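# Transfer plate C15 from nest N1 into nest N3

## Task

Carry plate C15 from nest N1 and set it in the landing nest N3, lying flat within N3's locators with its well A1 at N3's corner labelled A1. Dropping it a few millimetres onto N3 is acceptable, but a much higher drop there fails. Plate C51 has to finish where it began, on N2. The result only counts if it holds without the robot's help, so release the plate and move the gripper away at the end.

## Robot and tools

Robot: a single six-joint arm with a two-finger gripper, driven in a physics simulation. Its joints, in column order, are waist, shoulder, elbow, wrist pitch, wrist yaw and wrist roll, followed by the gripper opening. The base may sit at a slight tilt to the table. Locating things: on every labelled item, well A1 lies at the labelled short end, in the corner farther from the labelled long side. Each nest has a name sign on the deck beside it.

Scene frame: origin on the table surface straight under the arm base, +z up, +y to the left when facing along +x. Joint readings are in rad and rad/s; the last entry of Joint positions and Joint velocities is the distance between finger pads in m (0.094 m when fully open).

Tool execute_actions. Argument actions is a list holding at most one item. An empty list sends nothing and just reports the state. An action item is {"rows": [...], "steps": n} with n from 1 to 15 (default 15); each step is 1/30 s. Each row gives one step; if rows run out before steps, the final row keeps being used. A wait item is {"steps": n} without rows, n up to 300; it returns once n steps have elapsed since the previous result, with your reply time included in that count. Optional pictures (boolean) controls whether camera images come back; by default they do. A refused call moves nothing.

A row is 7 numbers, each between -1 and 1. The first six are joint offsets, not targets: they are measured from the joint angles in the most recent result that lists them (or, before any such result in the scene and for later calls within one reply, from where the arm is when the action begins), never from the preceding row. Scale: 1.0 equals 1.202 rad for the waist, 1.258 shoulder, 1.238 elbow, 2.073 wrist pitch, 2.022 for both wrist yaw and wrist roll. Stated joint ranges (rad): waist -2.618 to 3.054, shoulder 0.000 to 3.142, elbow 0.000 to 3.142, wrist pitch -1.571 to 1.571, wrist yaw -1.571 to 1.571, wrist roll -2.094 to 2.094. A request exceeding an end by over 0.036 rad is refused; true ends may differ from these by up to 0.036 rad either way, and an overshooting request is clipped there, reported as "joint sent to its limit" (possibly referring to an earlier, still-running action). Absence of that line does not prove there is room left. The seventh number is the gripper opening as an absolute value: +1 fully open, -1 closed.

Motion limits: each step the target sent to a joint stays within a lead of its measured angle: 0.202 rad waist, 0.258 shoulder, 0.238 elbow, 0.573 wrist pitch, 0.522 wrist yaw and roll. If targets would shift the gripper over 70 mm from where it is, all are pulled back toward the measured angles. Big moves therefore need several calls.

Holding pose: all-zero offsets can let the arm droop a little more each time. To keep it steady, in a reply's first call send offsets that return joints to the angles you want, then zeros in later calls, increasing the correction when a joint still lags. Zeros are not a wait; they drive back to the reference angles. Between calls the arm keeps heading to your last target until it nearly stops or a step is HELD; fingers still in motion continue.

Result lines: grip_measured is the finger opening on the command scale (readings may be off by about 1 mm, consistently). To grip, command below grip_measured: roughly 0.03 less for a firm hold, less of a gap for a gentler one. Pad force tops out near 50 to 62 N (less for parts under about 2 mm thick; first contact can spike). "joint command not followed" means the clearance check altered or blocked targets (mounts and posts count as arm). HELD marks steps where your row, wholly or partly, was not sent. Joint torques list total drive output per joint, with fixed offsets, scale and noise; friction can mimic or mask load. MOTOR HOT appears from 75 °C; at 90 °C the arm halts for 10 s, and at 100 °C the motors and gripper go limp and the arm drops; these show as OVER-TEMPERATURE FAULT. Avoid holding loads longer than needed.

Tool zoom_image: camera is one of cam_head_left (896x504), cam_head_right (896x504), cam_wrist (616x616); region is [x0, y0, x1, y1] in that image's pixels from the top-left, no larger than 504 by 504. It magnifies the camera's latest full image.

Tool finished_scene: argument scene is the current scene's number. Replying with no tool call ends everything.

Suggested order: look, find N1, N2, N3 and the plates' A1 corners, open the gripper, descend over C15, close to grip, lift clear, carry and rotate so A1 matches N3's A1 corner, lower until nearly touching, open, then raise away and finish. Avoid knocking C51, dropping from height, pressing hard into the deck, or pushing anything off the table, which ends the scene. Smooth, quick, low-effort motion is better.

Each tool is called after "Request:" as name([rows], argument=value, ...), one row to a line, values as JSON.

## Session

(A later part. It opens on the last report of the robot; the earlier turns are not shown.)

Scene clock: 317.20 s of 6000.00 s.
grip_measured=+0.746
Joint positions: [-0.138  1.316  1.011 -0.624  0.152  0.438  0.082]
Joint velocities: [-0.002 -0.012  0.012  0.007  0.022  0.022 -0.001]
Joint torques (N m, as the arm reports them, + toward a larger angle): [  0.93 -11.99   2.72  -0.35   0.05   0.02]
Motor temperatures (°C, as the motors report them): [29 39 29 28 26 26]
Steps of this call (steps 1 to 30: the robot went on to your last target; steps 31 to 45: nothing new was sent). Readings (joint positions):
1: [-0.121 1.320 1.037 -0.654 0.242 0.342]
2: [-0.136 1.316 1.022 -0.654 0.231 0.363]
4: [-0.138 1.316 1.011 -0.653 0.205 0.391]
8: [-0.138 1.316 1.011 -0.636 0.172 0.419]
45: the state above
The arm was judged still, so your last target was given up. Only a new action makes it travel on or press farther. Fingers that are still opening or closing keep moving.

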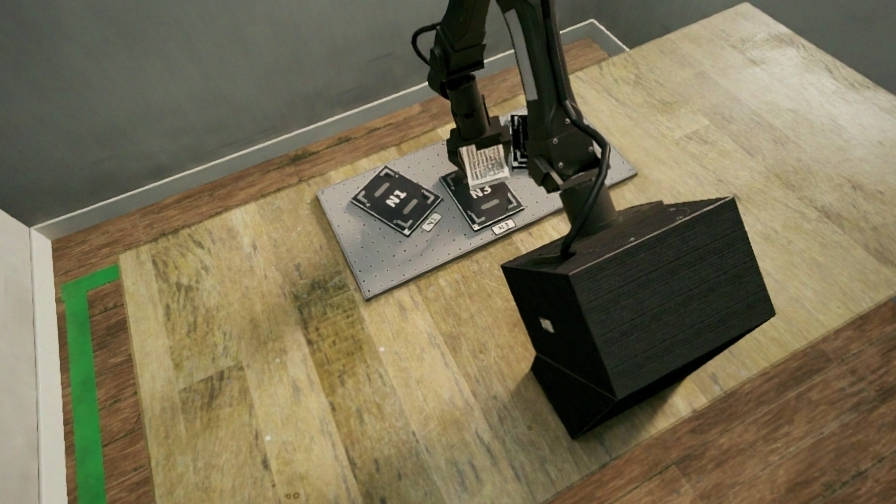

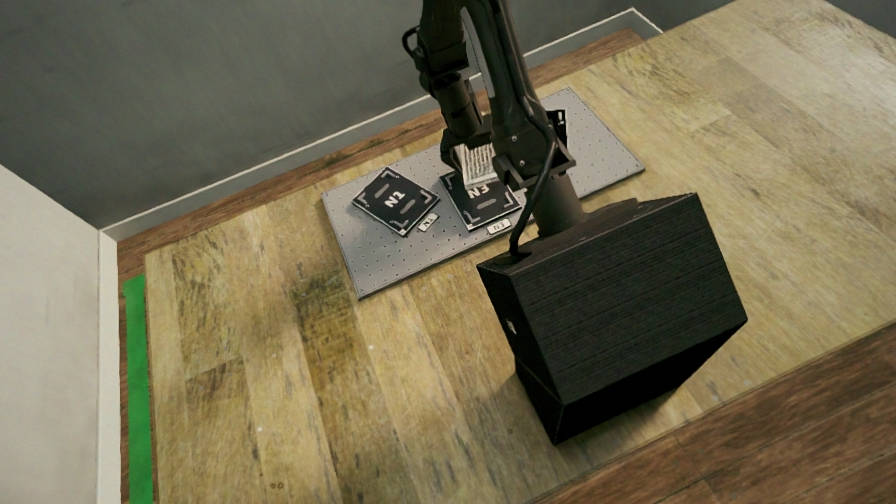

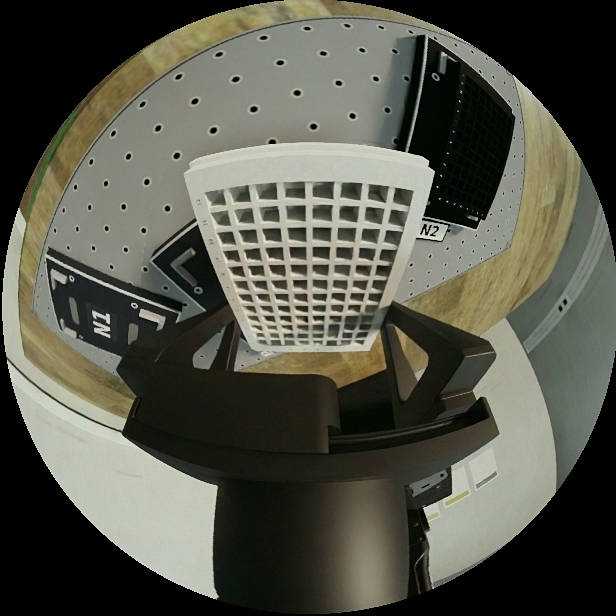

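Request:
execute_actions([
  {"rows":[[-0.002,0.015,-0.007,0.01,0,-0.04,0.7],[-0.004,0.03,-0.014,0.025,0,-0.08,0.7],[-0.006,0.045,-0.021,0.04,0,-0.12,0.7],[-0.008,0.064,-0.028,0.055,0,-0.173,0.7]]},
])

Request:
zoom_image(camera="cam_head_left", region=[410, 90, 590, 250])

Scene clock: 340.30 s of 6000.00 s.
grip_measured=+0.746
Joint positions: [-0.138  1.404  0.983 -0.531  0.151  0.111  0.082]
Joint velocities: [ 0.002 -0.017  0.002  0.022  0.051 -0.125 -0.001]
Joint torques (N m, as the arm reports them, + toward a larger angle): [ -0.37 -10.21   1.59  -0.44   0.07   0.01]
Motor temperatures (°C, as the motors report them): [29 39 28 28 26 26]
Steps of this call (steps 1 to 90: nothing new was sent; then 19.60 s passed at rest; steps 91 to 105: all 15 steps of this action). Readings (joint positions):
91: [-0.138 1.317 1.011 -0.624 0.152 0.428]
92: [-0.138 1.322 1.011 -0.619 0.152 0.403]
94: [-0.138 1.344 1.009 -0.592 0.152 0.319]
98: [-0.138 1.397 0.992 -0.545 0.151 0.184]
105: the state above

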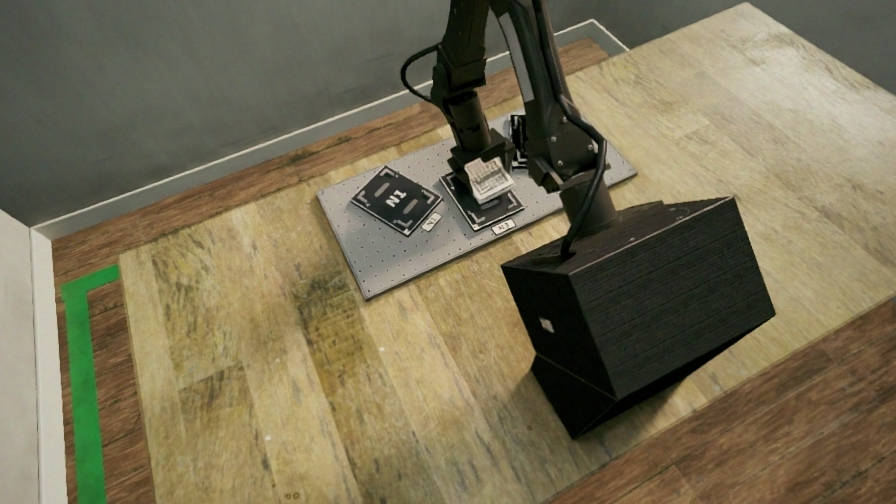

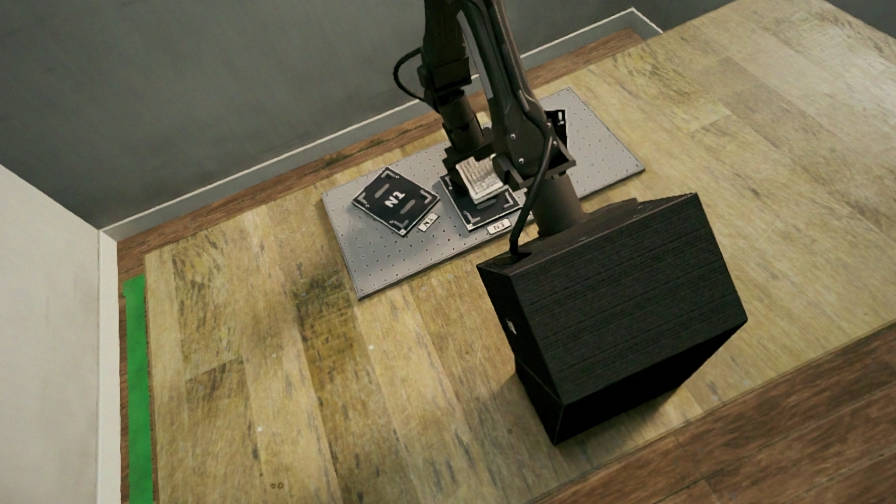

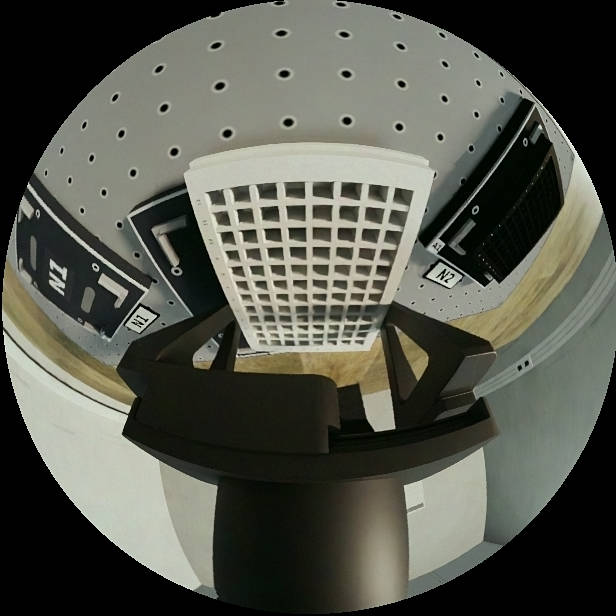

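Region (410, 90, 590, 250) of cam_head_left's 896x504 image, scaled by 2.800, with more detail than that image has.

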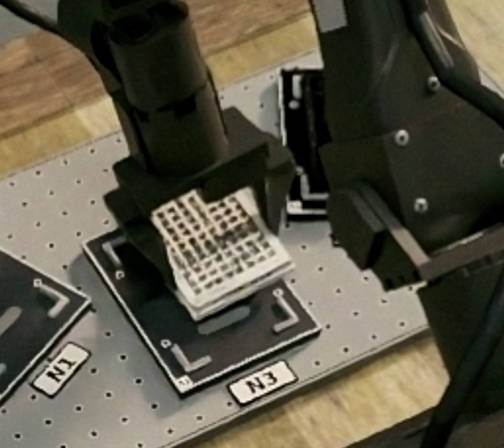

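Request:
execute_actions([
  {"rows":[[0.005,-0.02,-0.01,0,0,0,0.7],[0.01,-0.04,-0.03,0.01,0,0,0.7],[0.018,-0.06,-0.055,0.02,0.005,0.005,0.7],[0.026,-0.08,-0.08,0.032,0.007,0.01,0.7],[0.034,-0.1,-0.105,0.044,0.01,0.013,0.7],[0.042,-0.118,-0.13,0.056,0.012,0.016,0.7],[0.048,-0.134,-0.155,0.068,0.014,0.018,0.7],[0.05,-0.147,-0.184,0.08,0.015,0.02,0.7]]},
])

Request:
zoom_image(camera="cam_head_left", region=[410, 90, 590, 250])

Scene clock: 373.37 s of 6000.00 s.
grip_measured=+0.746
Joint positions: [-0.085  1.236  0.764 -0.408  0.167  0.14   0.082]
Joint velocities: [ 0.007 -0.022 -0.007  0.154  0.007  0.066 -0.   ]
Joint torques (N m, as the arm reports them, + toward a larger angle): [ 0.85 -9.74  1.51 -0.17  0.12  0.07]
Motor temperatures (°C, as the motors report them): [28 38 28 28 26 26]
Steps of this call (steps 1 to 30: the robot went on to your last target; steps 31 to 90: nothing new was sent; then 29.57 s passed at rest; steps 91 to 105: all 15 steps of this action). Readings (joint positions):
91: [-0.138 1.404 0.983 -0.524 0.151 0.093]
92: [-0.138 1.401 0.980 -0.521 0.151 0.095]
94: [-0.133 1.373 0.949 -0.502 0.153 0.103]
98: [-0.098 1.271 0.831 -0.447 0.161 0.123]
105: the state above

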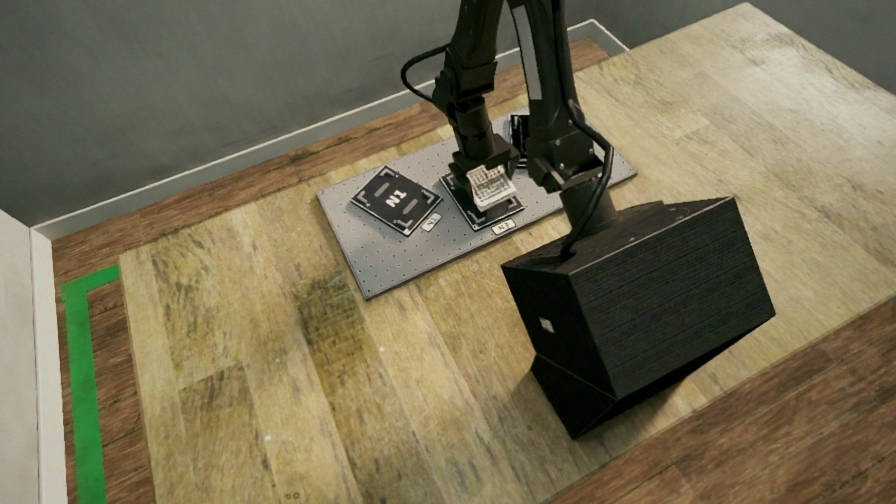

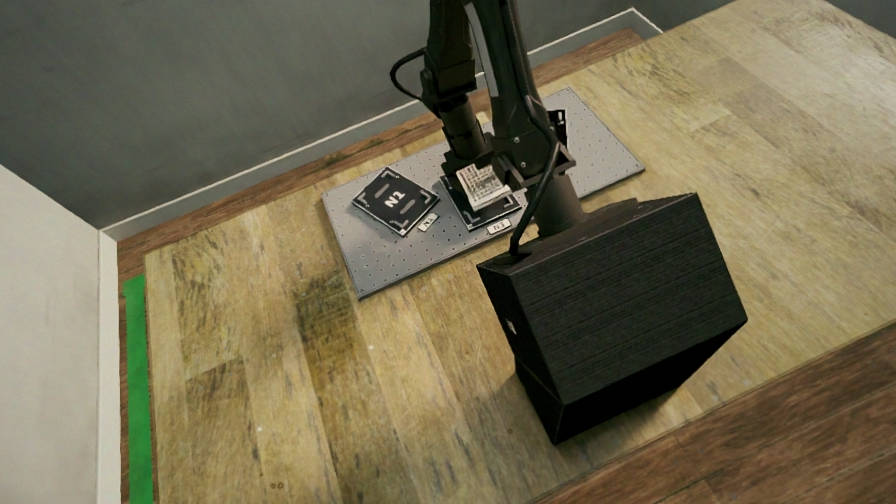

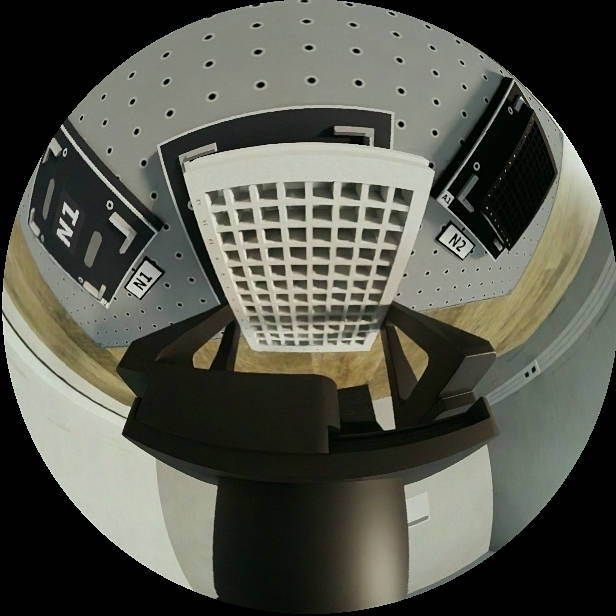

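Region (410, 90, 590, 250) of cam_head_left's 896x504 image, scaled by 2.800, with more detail than that image has.

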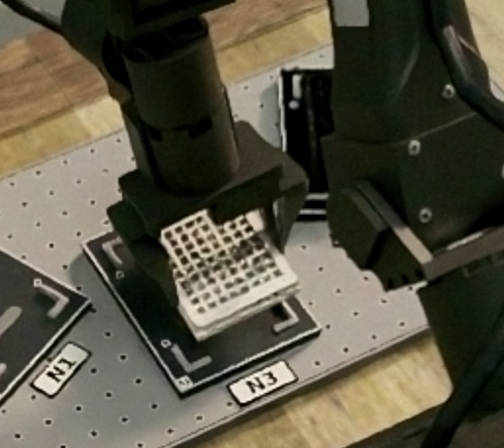

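Request:
execute_actions([
  {"rows":[[0.01,0.01,0,0.01,0,-0.01,0.7],[0.02,0.02,-0.005,0.02,0.005,-0.025,0.7],[0.033,0.04,-0.014,0.038,0.01,-0.045,0.7]]},
])

Request:
zoom_image(camera="cam_head_left", region=[410, 90, 590, 250])

Scene clock: 385.03 s of 6000.00 s.
grip_measured=+0.746
Joint positions: [-0.054  1.287  0.764 -0.347  0.177  0.057  0.082]
Joint velocities: [-0.007  0.007 -0.017 -0.037  0.051 -0.022 -0.   ]
Joint torques (N m, as the arm reports them, + toward a larger angle): [ 1.07 -8.25  0.94 -0.16  0.18 -0.09]
Motor temperatures (°C, as the motors report them): [28 38 28 27 26 26]
Steps of this call (steps 1 to 30: the robot went on to your last target; steps 31 to 90: nothing new was sent; then 8.17 s passed at rest; steps 91 to 105: all 15 steps of this action). Readings (joint positions):
91: [-0.085 1.236 0.764 -0.381 0.170 0.142]
92: [-0.084 1.238 0.764 -0.381 0.171 0.134]
94: [-0.072 1.255 0.764 -0.367 0.175 0.107]
98: [-0.054 1.286 0.764 -0.356 0.175 0.074]
105: the state above

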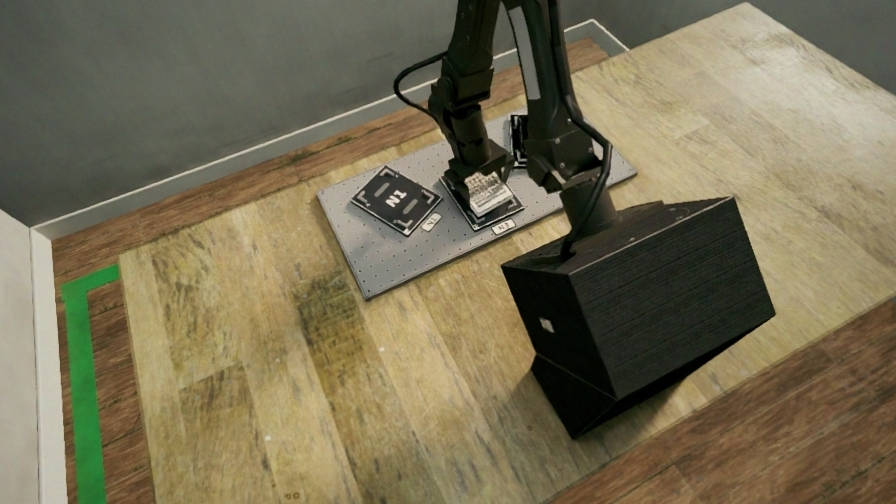

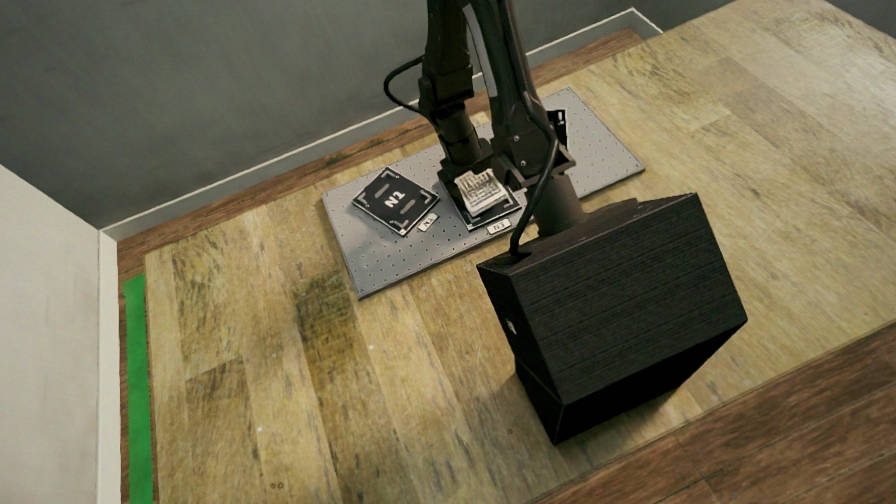

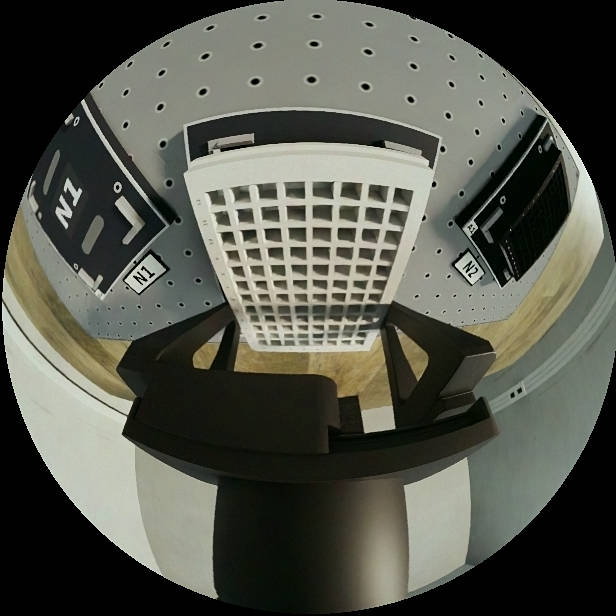

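Region (410, 90, 590, 250) of cam_head_left's 896x504 image, scaled by 2.800, with more detail than that image has.

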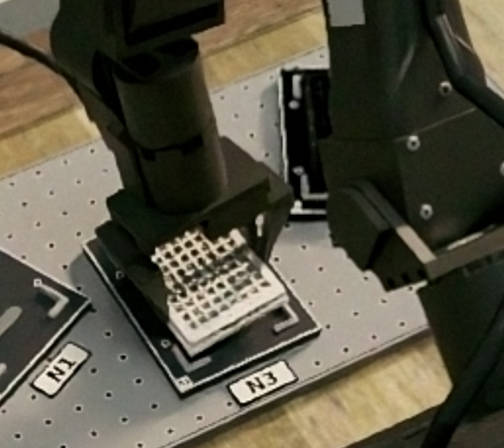

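Request:
execute_actions([
  {"rows":[[0,0.01,0,0.008,0,0.008,0.7],[0,0.02,-0.006,0.015,0,0.014,0.7],[-0.004,0.03,-0.014,0.024,0,0.02,0.7]]},
])

Request:
zoom_image(camera="cam_head_left", region=[410, 90, 590, 250])

Scene clock: 391.93 s of 6000.00 s.
grip_measured=+0.746
Joint positions: [-0.054  1.321  0.764 -0.318  0.177  0.087  0.082]
Joint velocities: [ 0.002 -0.022  0.007 -0.007  0.037  0.051  0.   ]
Joint torques (N m, as the arm reports them, + toward a larger angle): [ 0.07 -7.79  0.43 -0.12  0.    0.06]
Motor temperatures (°C, as the motors report them): [28 37 28 27 26 26]
Steps of this call (steps 1 to 15: the robot went on to your last target; steps 16 to 90: nothing new was sent; then 3.40 s passed at rest; steps 91 to 105: all 15 steps of this action). Readings (joint positions):
91: [-0.054 1.287 0.764 -0.344 0.177 0.055]
92: [-0.054 1.288 0.764 -0.343 0.177 0.059]
94: [-0.054 1.302 0.764 -0.330 0.177 0.070]
98: [-0.054 1.321 0.764 -0.319 0.177 0.083]
105: the state above

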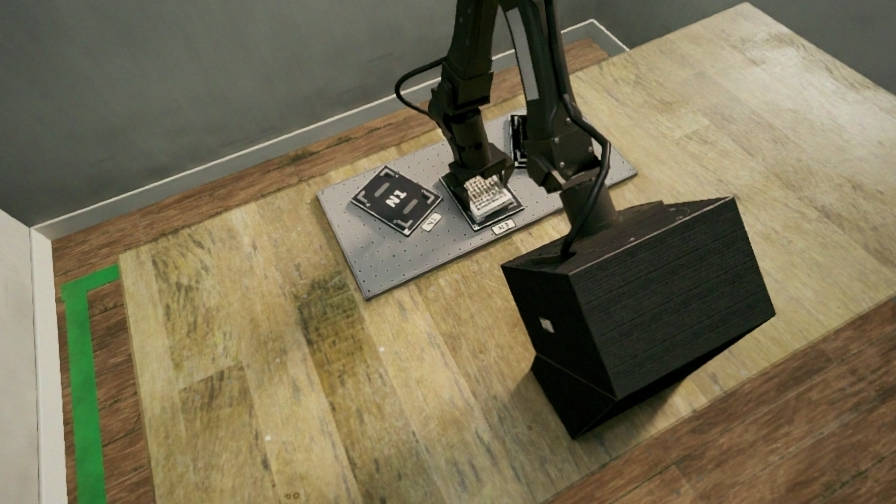

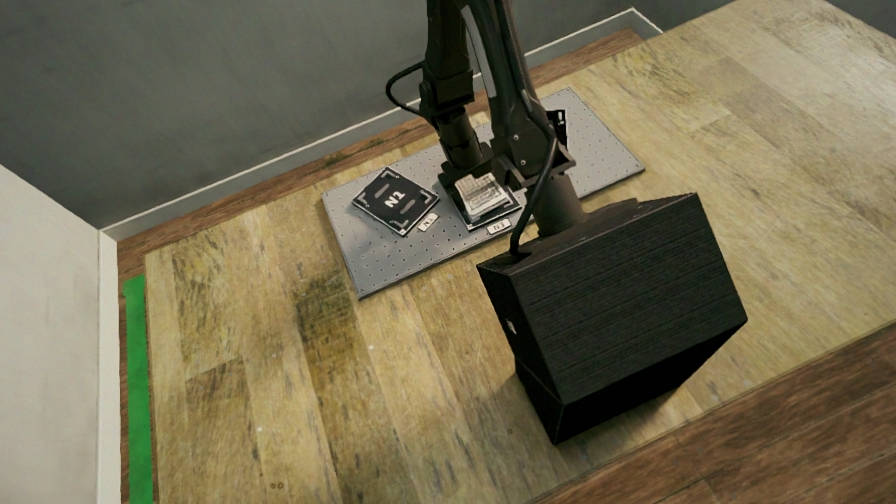

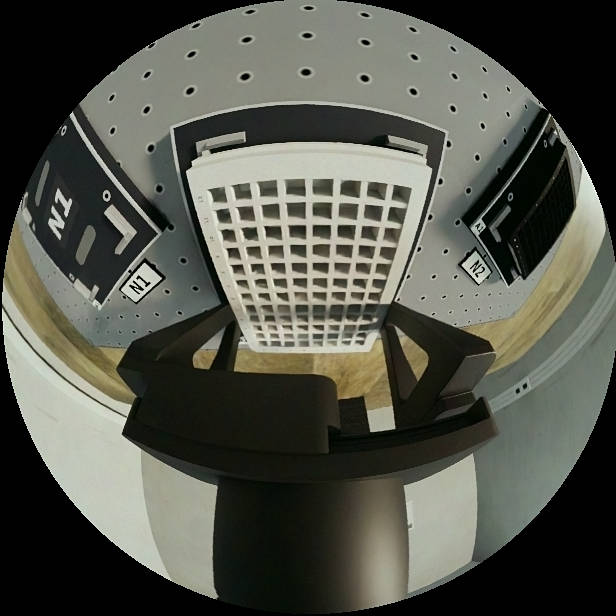

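Region (410, 90, 590, 250) of cam_head_left's 896x504 image, scaled by 2.800, with more detail than that image has.

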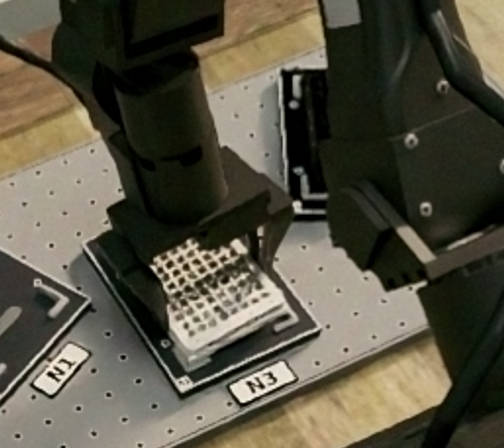

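Request:
execute_actions([
  {"rows":[[0,0.008,0,0.005,0,0,0.7],[0,0.016,-0.004,0.01,0,0.004,0.7],[0,0.022,-0.008,0.014,0,0.005,0.7]]},
])

Request:
zoom_image(camera="cam_head_left", region=[430, 140, 540, 240])

Request:
zoom_image(camera="cam_wrist", region=[140, 80, 480, 260])

Scene clock: 400.07 s of 6000.00 s.
grip_measured=+0.746
Joint positions: [-0.054  1.325  0.764 -0.316  0.178  0.088  0.082]
Joint velocities: [-0.027  0.007 -0.012  0.037  0.022 -0.066  0.   ]
Joint torques (N m, as the arm reports them, + toward a larger angle): [ 0.53 -6.18  1.05 -0.09  0.03  0.04]
Motor temperatures (°C, as the motors report them): [28 37 28 27 26 26]
Steps of this call (steps 1 to 15: the robot went on to your last target; steps 16 to 90: nothing new was sent; then 4.63 s passed at rest; steps 91 to 105: all 15 steps of this action). Readings (joint positions):
91: [-0.054 1.321 0.764 -0.318 0.177 0.088]
92: [-0.054 1.322 0.764 -0.318 0.177 0.088]
94: [-0.054 1.325 0.764 -0.316 0.178 0.088]
98: [-0.054 1.325 0.764 -0.316 0.178 0.088]
105: the state above

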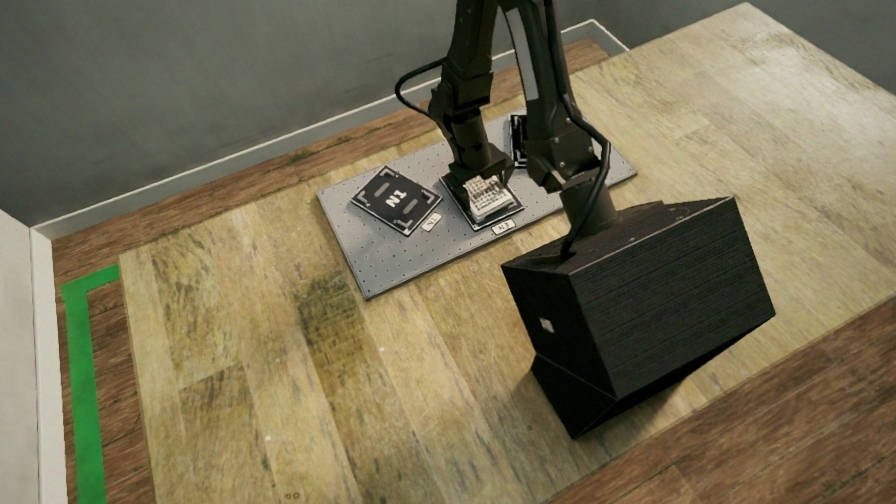

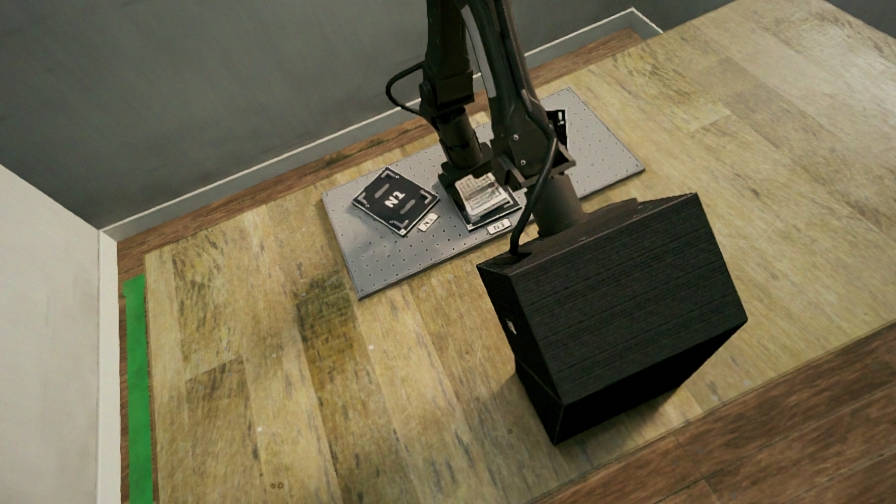

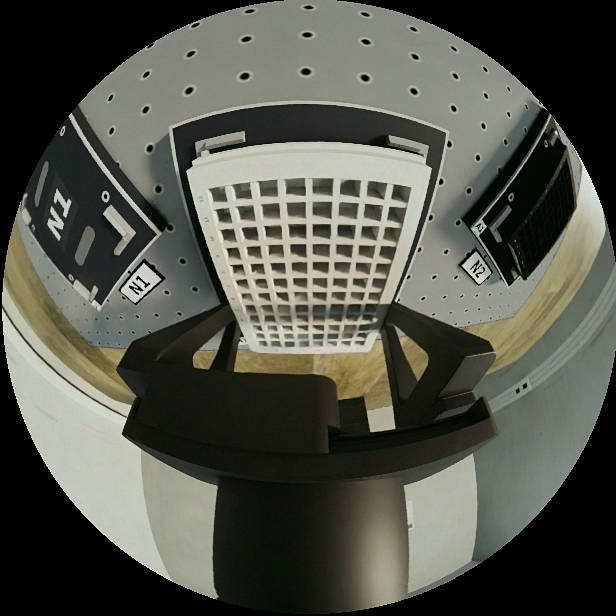

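Region (430, 140, 540, 240) of cam_head_left's 896x504 image, scaled by 4.582, with more detail than that image has; it fills the top 458 rows of this view, and the rest is white.

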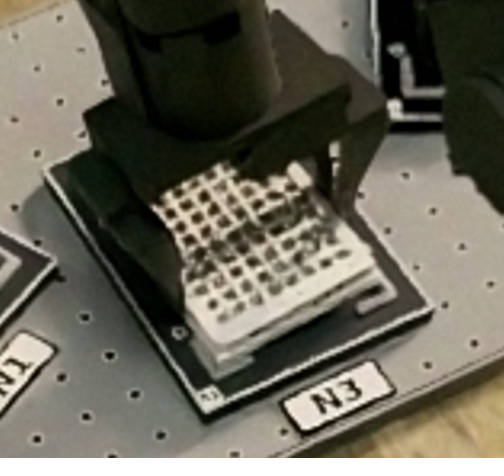

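Region (140, 80, 480, 260) of cam_wrist's 616x616 image, scaled by 1.482, with more detail than that image has; it fills the top 267 rows of this view, and the rest is white.

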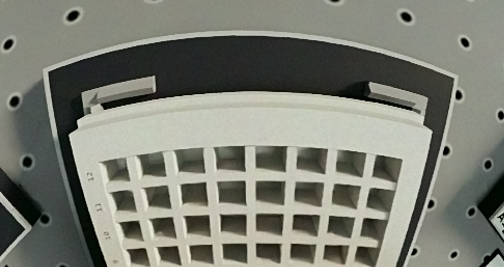

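Request:
execute_actions([
  {"rows":[[0,0,0.02,0,0,0,0.7],[0,0,0.04,-0.01,0,0,0.7],[0,0,0.06,-0.025,0,0,0.7],[0,0.01,0.08,-0.04,0,0,0.7],[0,0.02,0.09,-0.05,0,0,0.7],[0,0.03,0.103,-0.062,0,0,0.7],[0,0.044,0.103,-0.074,0,0,0.7]]},
])

Request:
zoom_image(camera="cam_head_left", region=[430, 140, 540, 240])

Request:
zoom_image(camera="cam_wrist", region=[140, 80, 480, 260])

Scene clock: 423.13 s of 6000.00 s.
grip_measured=+0.746
Joint positions: [-0.054  1.37   0.881 -0.409  0.178  0.089  0.082]
Joint velocities: [-0.022 -0.007  0.017  0.037 -0.037  0.007 -0.001]
Joint torques (N m, as the arm reports them, + toward a larger angle): [ 0.78 -8.19  2.96 -1.08  0.02  0.  ]
Motor temperatures (°C, as the motors report them): [28 35 28 27 26 26]
Steps of this call (steps 1 to 15: the robot went on to your last target; steps 16 to 90: nothing new was sent; then 19.57 s passed at rest; steps 91 to 105: all 15 steps of this action). Readings (joint positions):
91: [-0.054 1.325 0.765 -0.317 0.178 0.087]
92: [-0.054 1.325 0.770 -0.324 0.178 0.087]
94: [-0.054 1.327 0.793 -0.351 0.178 0.087]
98: [-0.054 1.355 0.868 -0.395 0.178 0.087]
105: the state above

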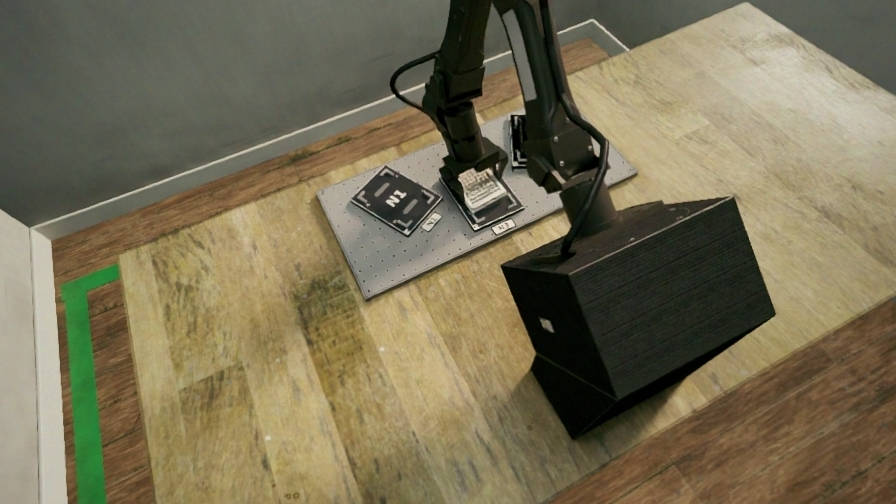

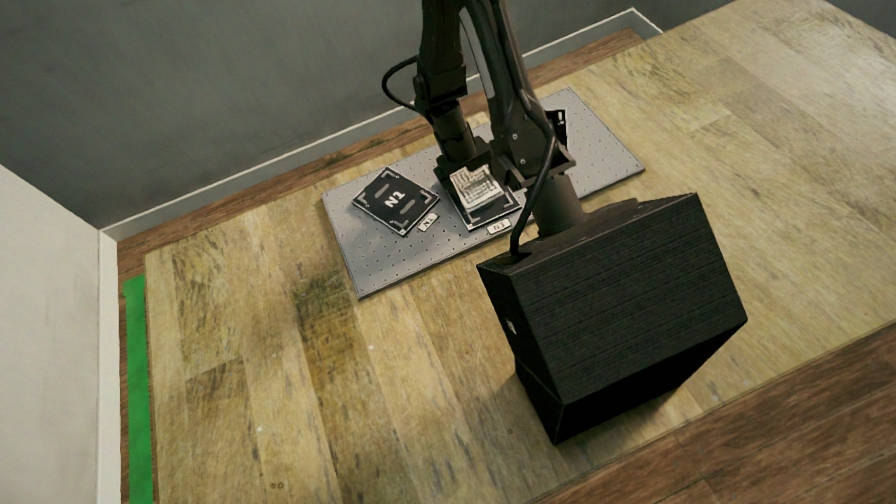

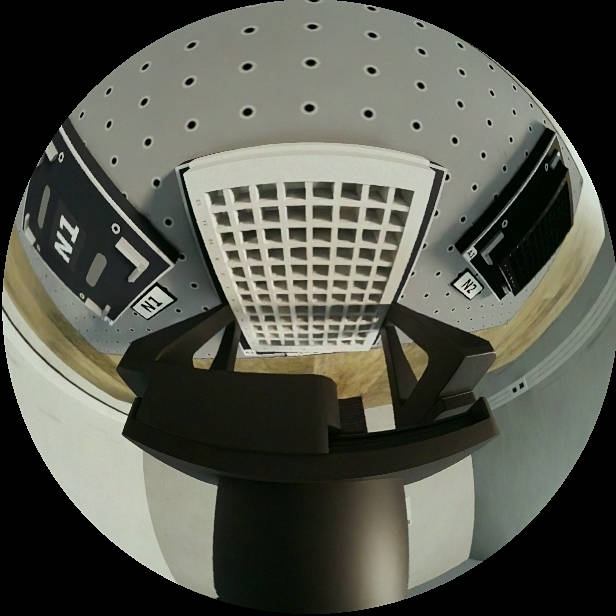

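Region (430, 140, 540, 240) of cam_head_left's 896x504 image, scaled by 4.582, with more detail than that image has; it fills the top 458 rows of this view, and the rest is white.

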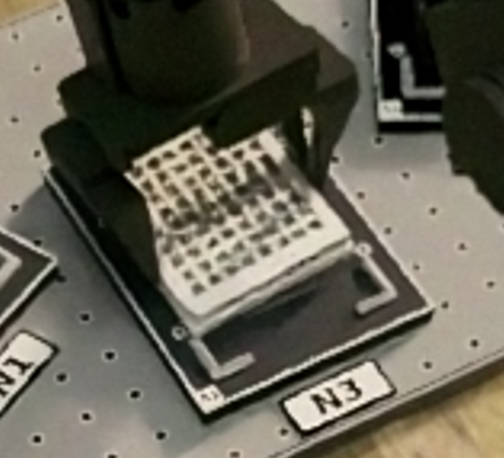

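Region (140, 80, 480, 260) of cam_wrist's 616x616 image, scaled by 1.482, with more detail than that image has; it fills the top 267 rows of this view, and the rest is white.

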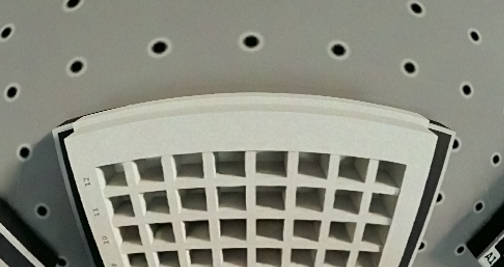

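Request:
execute_actions([
  {"rows":[[0,0,0,-0.01,0,0,0.7],[0,0,0,-0.02,0,0,0.7],[0,0,0,-0.031,0,0,0.7]]},
])

Request:
zoom_image(camera="cam_head_left", region=[430, 140, 540, 240])

Scene clock: 437.47 s of 6000.00 s.
grip_measured=+0.746
Joint positions: [-0.054  1.37   0.881 -0.41   0.178  0.09   0.082]
Joint velocities: [-0.022  0.002  0.007  0.051 -0.037  0.051  0.   ]
Joint torques (N m, as the arm reports them, + toward a larger angle): [ 0.68 -9.1   2.17 -1.12  0.01 -0.02]
Motor temperatures (°C, as the motors report them): [28 36 28 28 26 26]
Steps of this call (steps 1 to 15: the robot went on to your last target; steps 16 to 90: nothing new was sent; then 10.83 s passed at rest; steps 91 to 105: all 15 steps of this action). Readings (joint positions):
91: [-0.054 1.370 0.881 -0.408 0.178 0.089]
92: [-0.054 1.370 0.881 -0.408 0.178 0.089]
94: [-0.054 1.370 0.881 -0.410 0.178 0.089]
98: [-0.054 1.370 0.881 -0.410 0.178 0.090]
105: the state above

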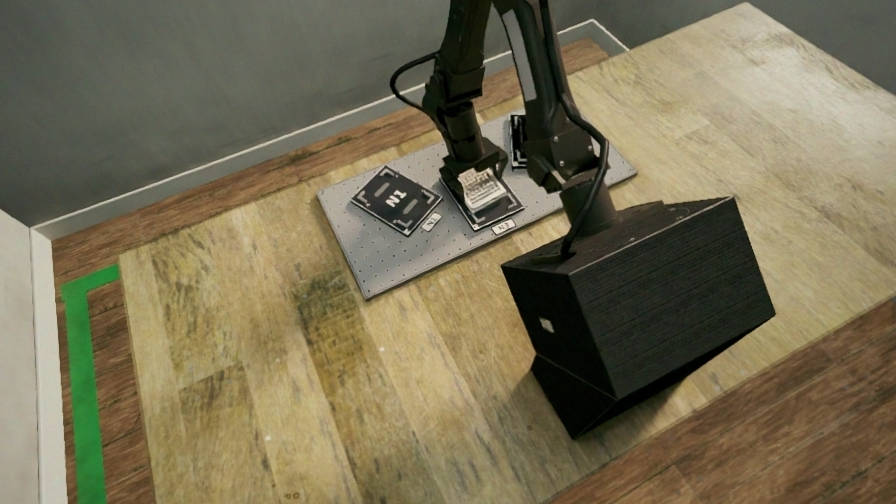

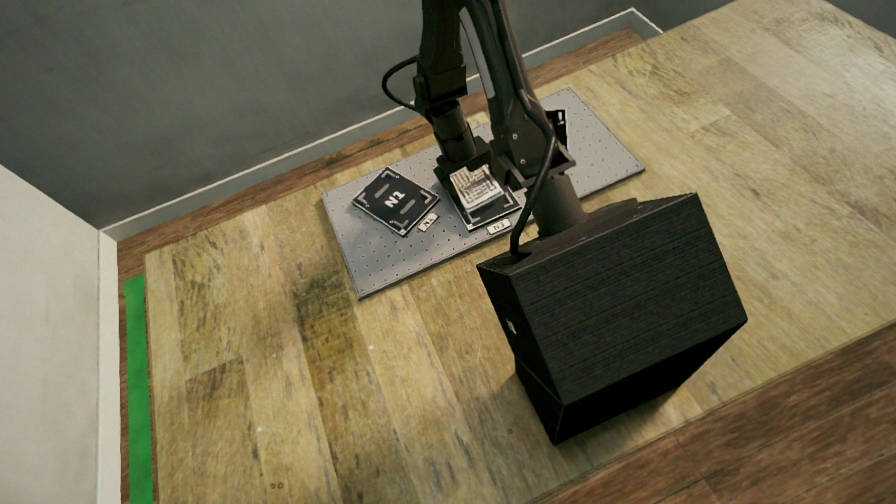

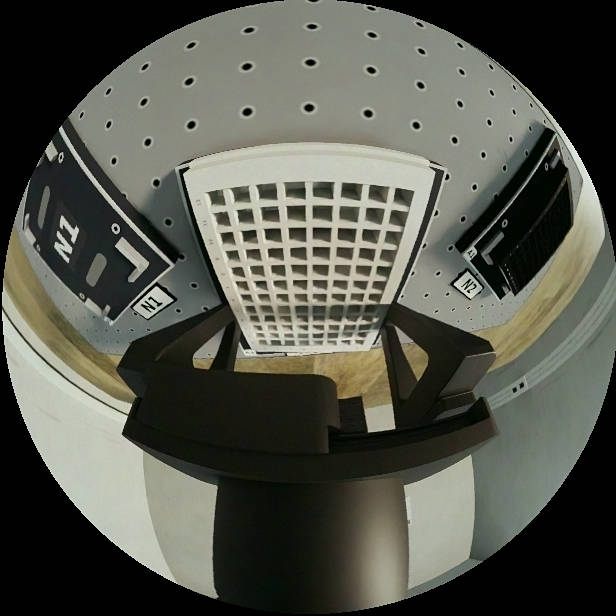

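Region (430, 140, 540, 240) of cam_head_left's 896x504 image, scaled by 4.582, with more detail than that image has; it fills the top 458 rows of this view, and the rest is white.

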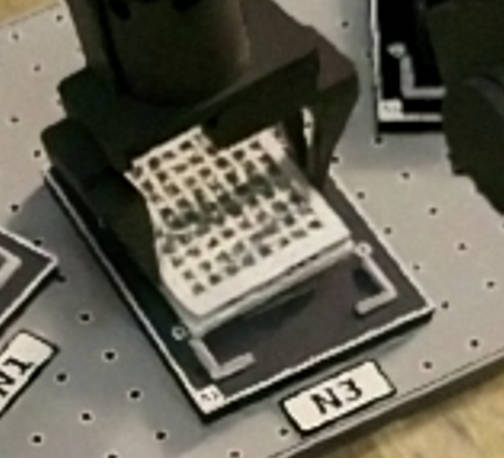

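Request:
execute_actions([
  {"rows":[[0,-0.005,0.012,0,0,0,0.7],[0,-0.01,0.022,0,0,0,0.7],[0,-0.01,0.028,0,0,0,0.7],[0,-0.01,0.028,0,0,0,0.7],[0,-0.01,0.028,-0.01,0,0,0.7],[0,-0.01,0.028,-0.02,0,0,0.7],[0,-0.01,0.028,-0.03,0,0,0.7],[0,-0.01,0.028,-0.04,0,0,0.7]]},
])

Request:
zoom_image(camera="cam_head_left", region=[430, 140, 540, 240])

Scene clock: 448.27 s of 6000.00 s.
grip_measured=+0.746
Joint positions: [-0.054  1.37   0.895 -0.471  0.178  0.09   0.082]
Joint velocities: [ 0.002  0.007 -0.002 -0.081 -0.022 -0.007 -0.001]
Joint torques (N m, as the arm reports them, + toward a larger angle): [  0.63 -10.19   3.53  -0.62   0.02   0.01]
Motor temperatures (°C, as the motors report them): [28 36 28 28 26 26]
Steps of this call (steps 1 to 15: the robot went on to your last target; steps 16 to 90: nothing new was sent; then 7.30 s passed at rest; steps 91 to 105: all 15 steps of this action). Readings (joint positions):
91: [-0.054 1.370 0.881 -0.407 0.178 0.090]
92: [-0.054 1.370 0.881 -0.407 0.178 0.090]
94: [-0.054 1.370 0.885 -0.407 0.178 0.090]
98: [-0.054 1.370 0.894 -0.426 0.178 0.090]
105: the state above

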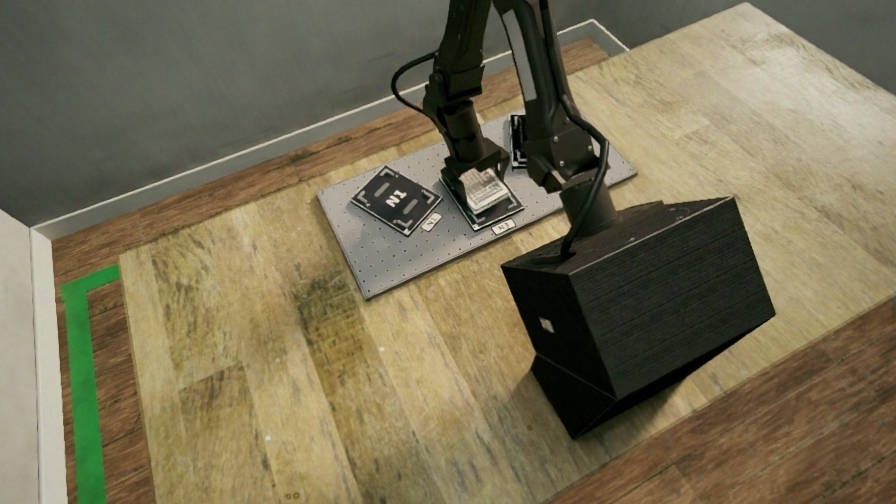

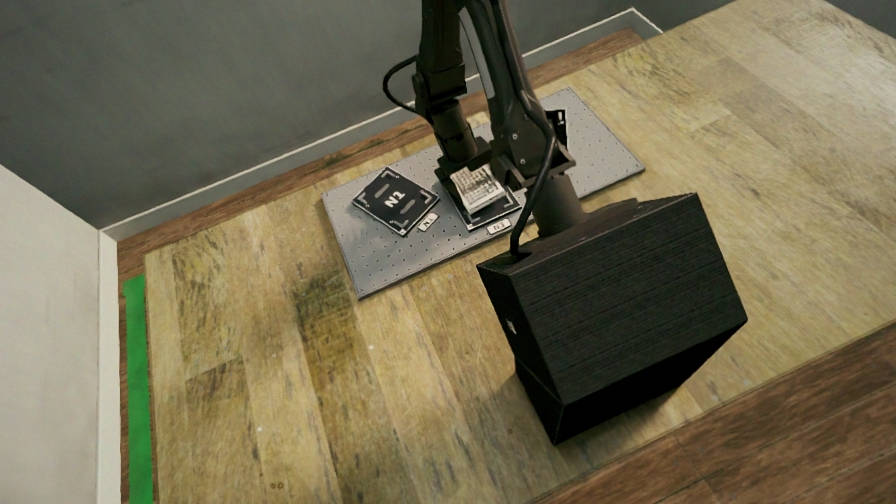

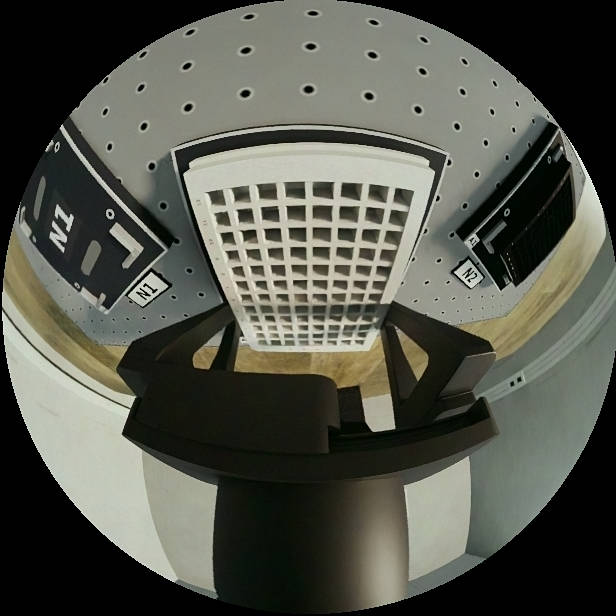

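Region (430, 140, 540, 240) of cam_head_left's 896x504 image, scaled by 4.582, with more detail than that image has; it fills the top 458 rows of this view, and the rest is white.

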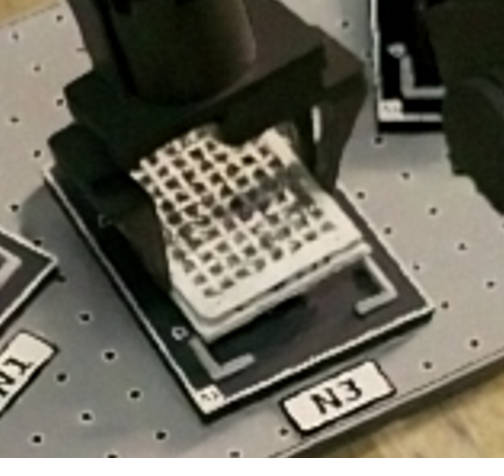

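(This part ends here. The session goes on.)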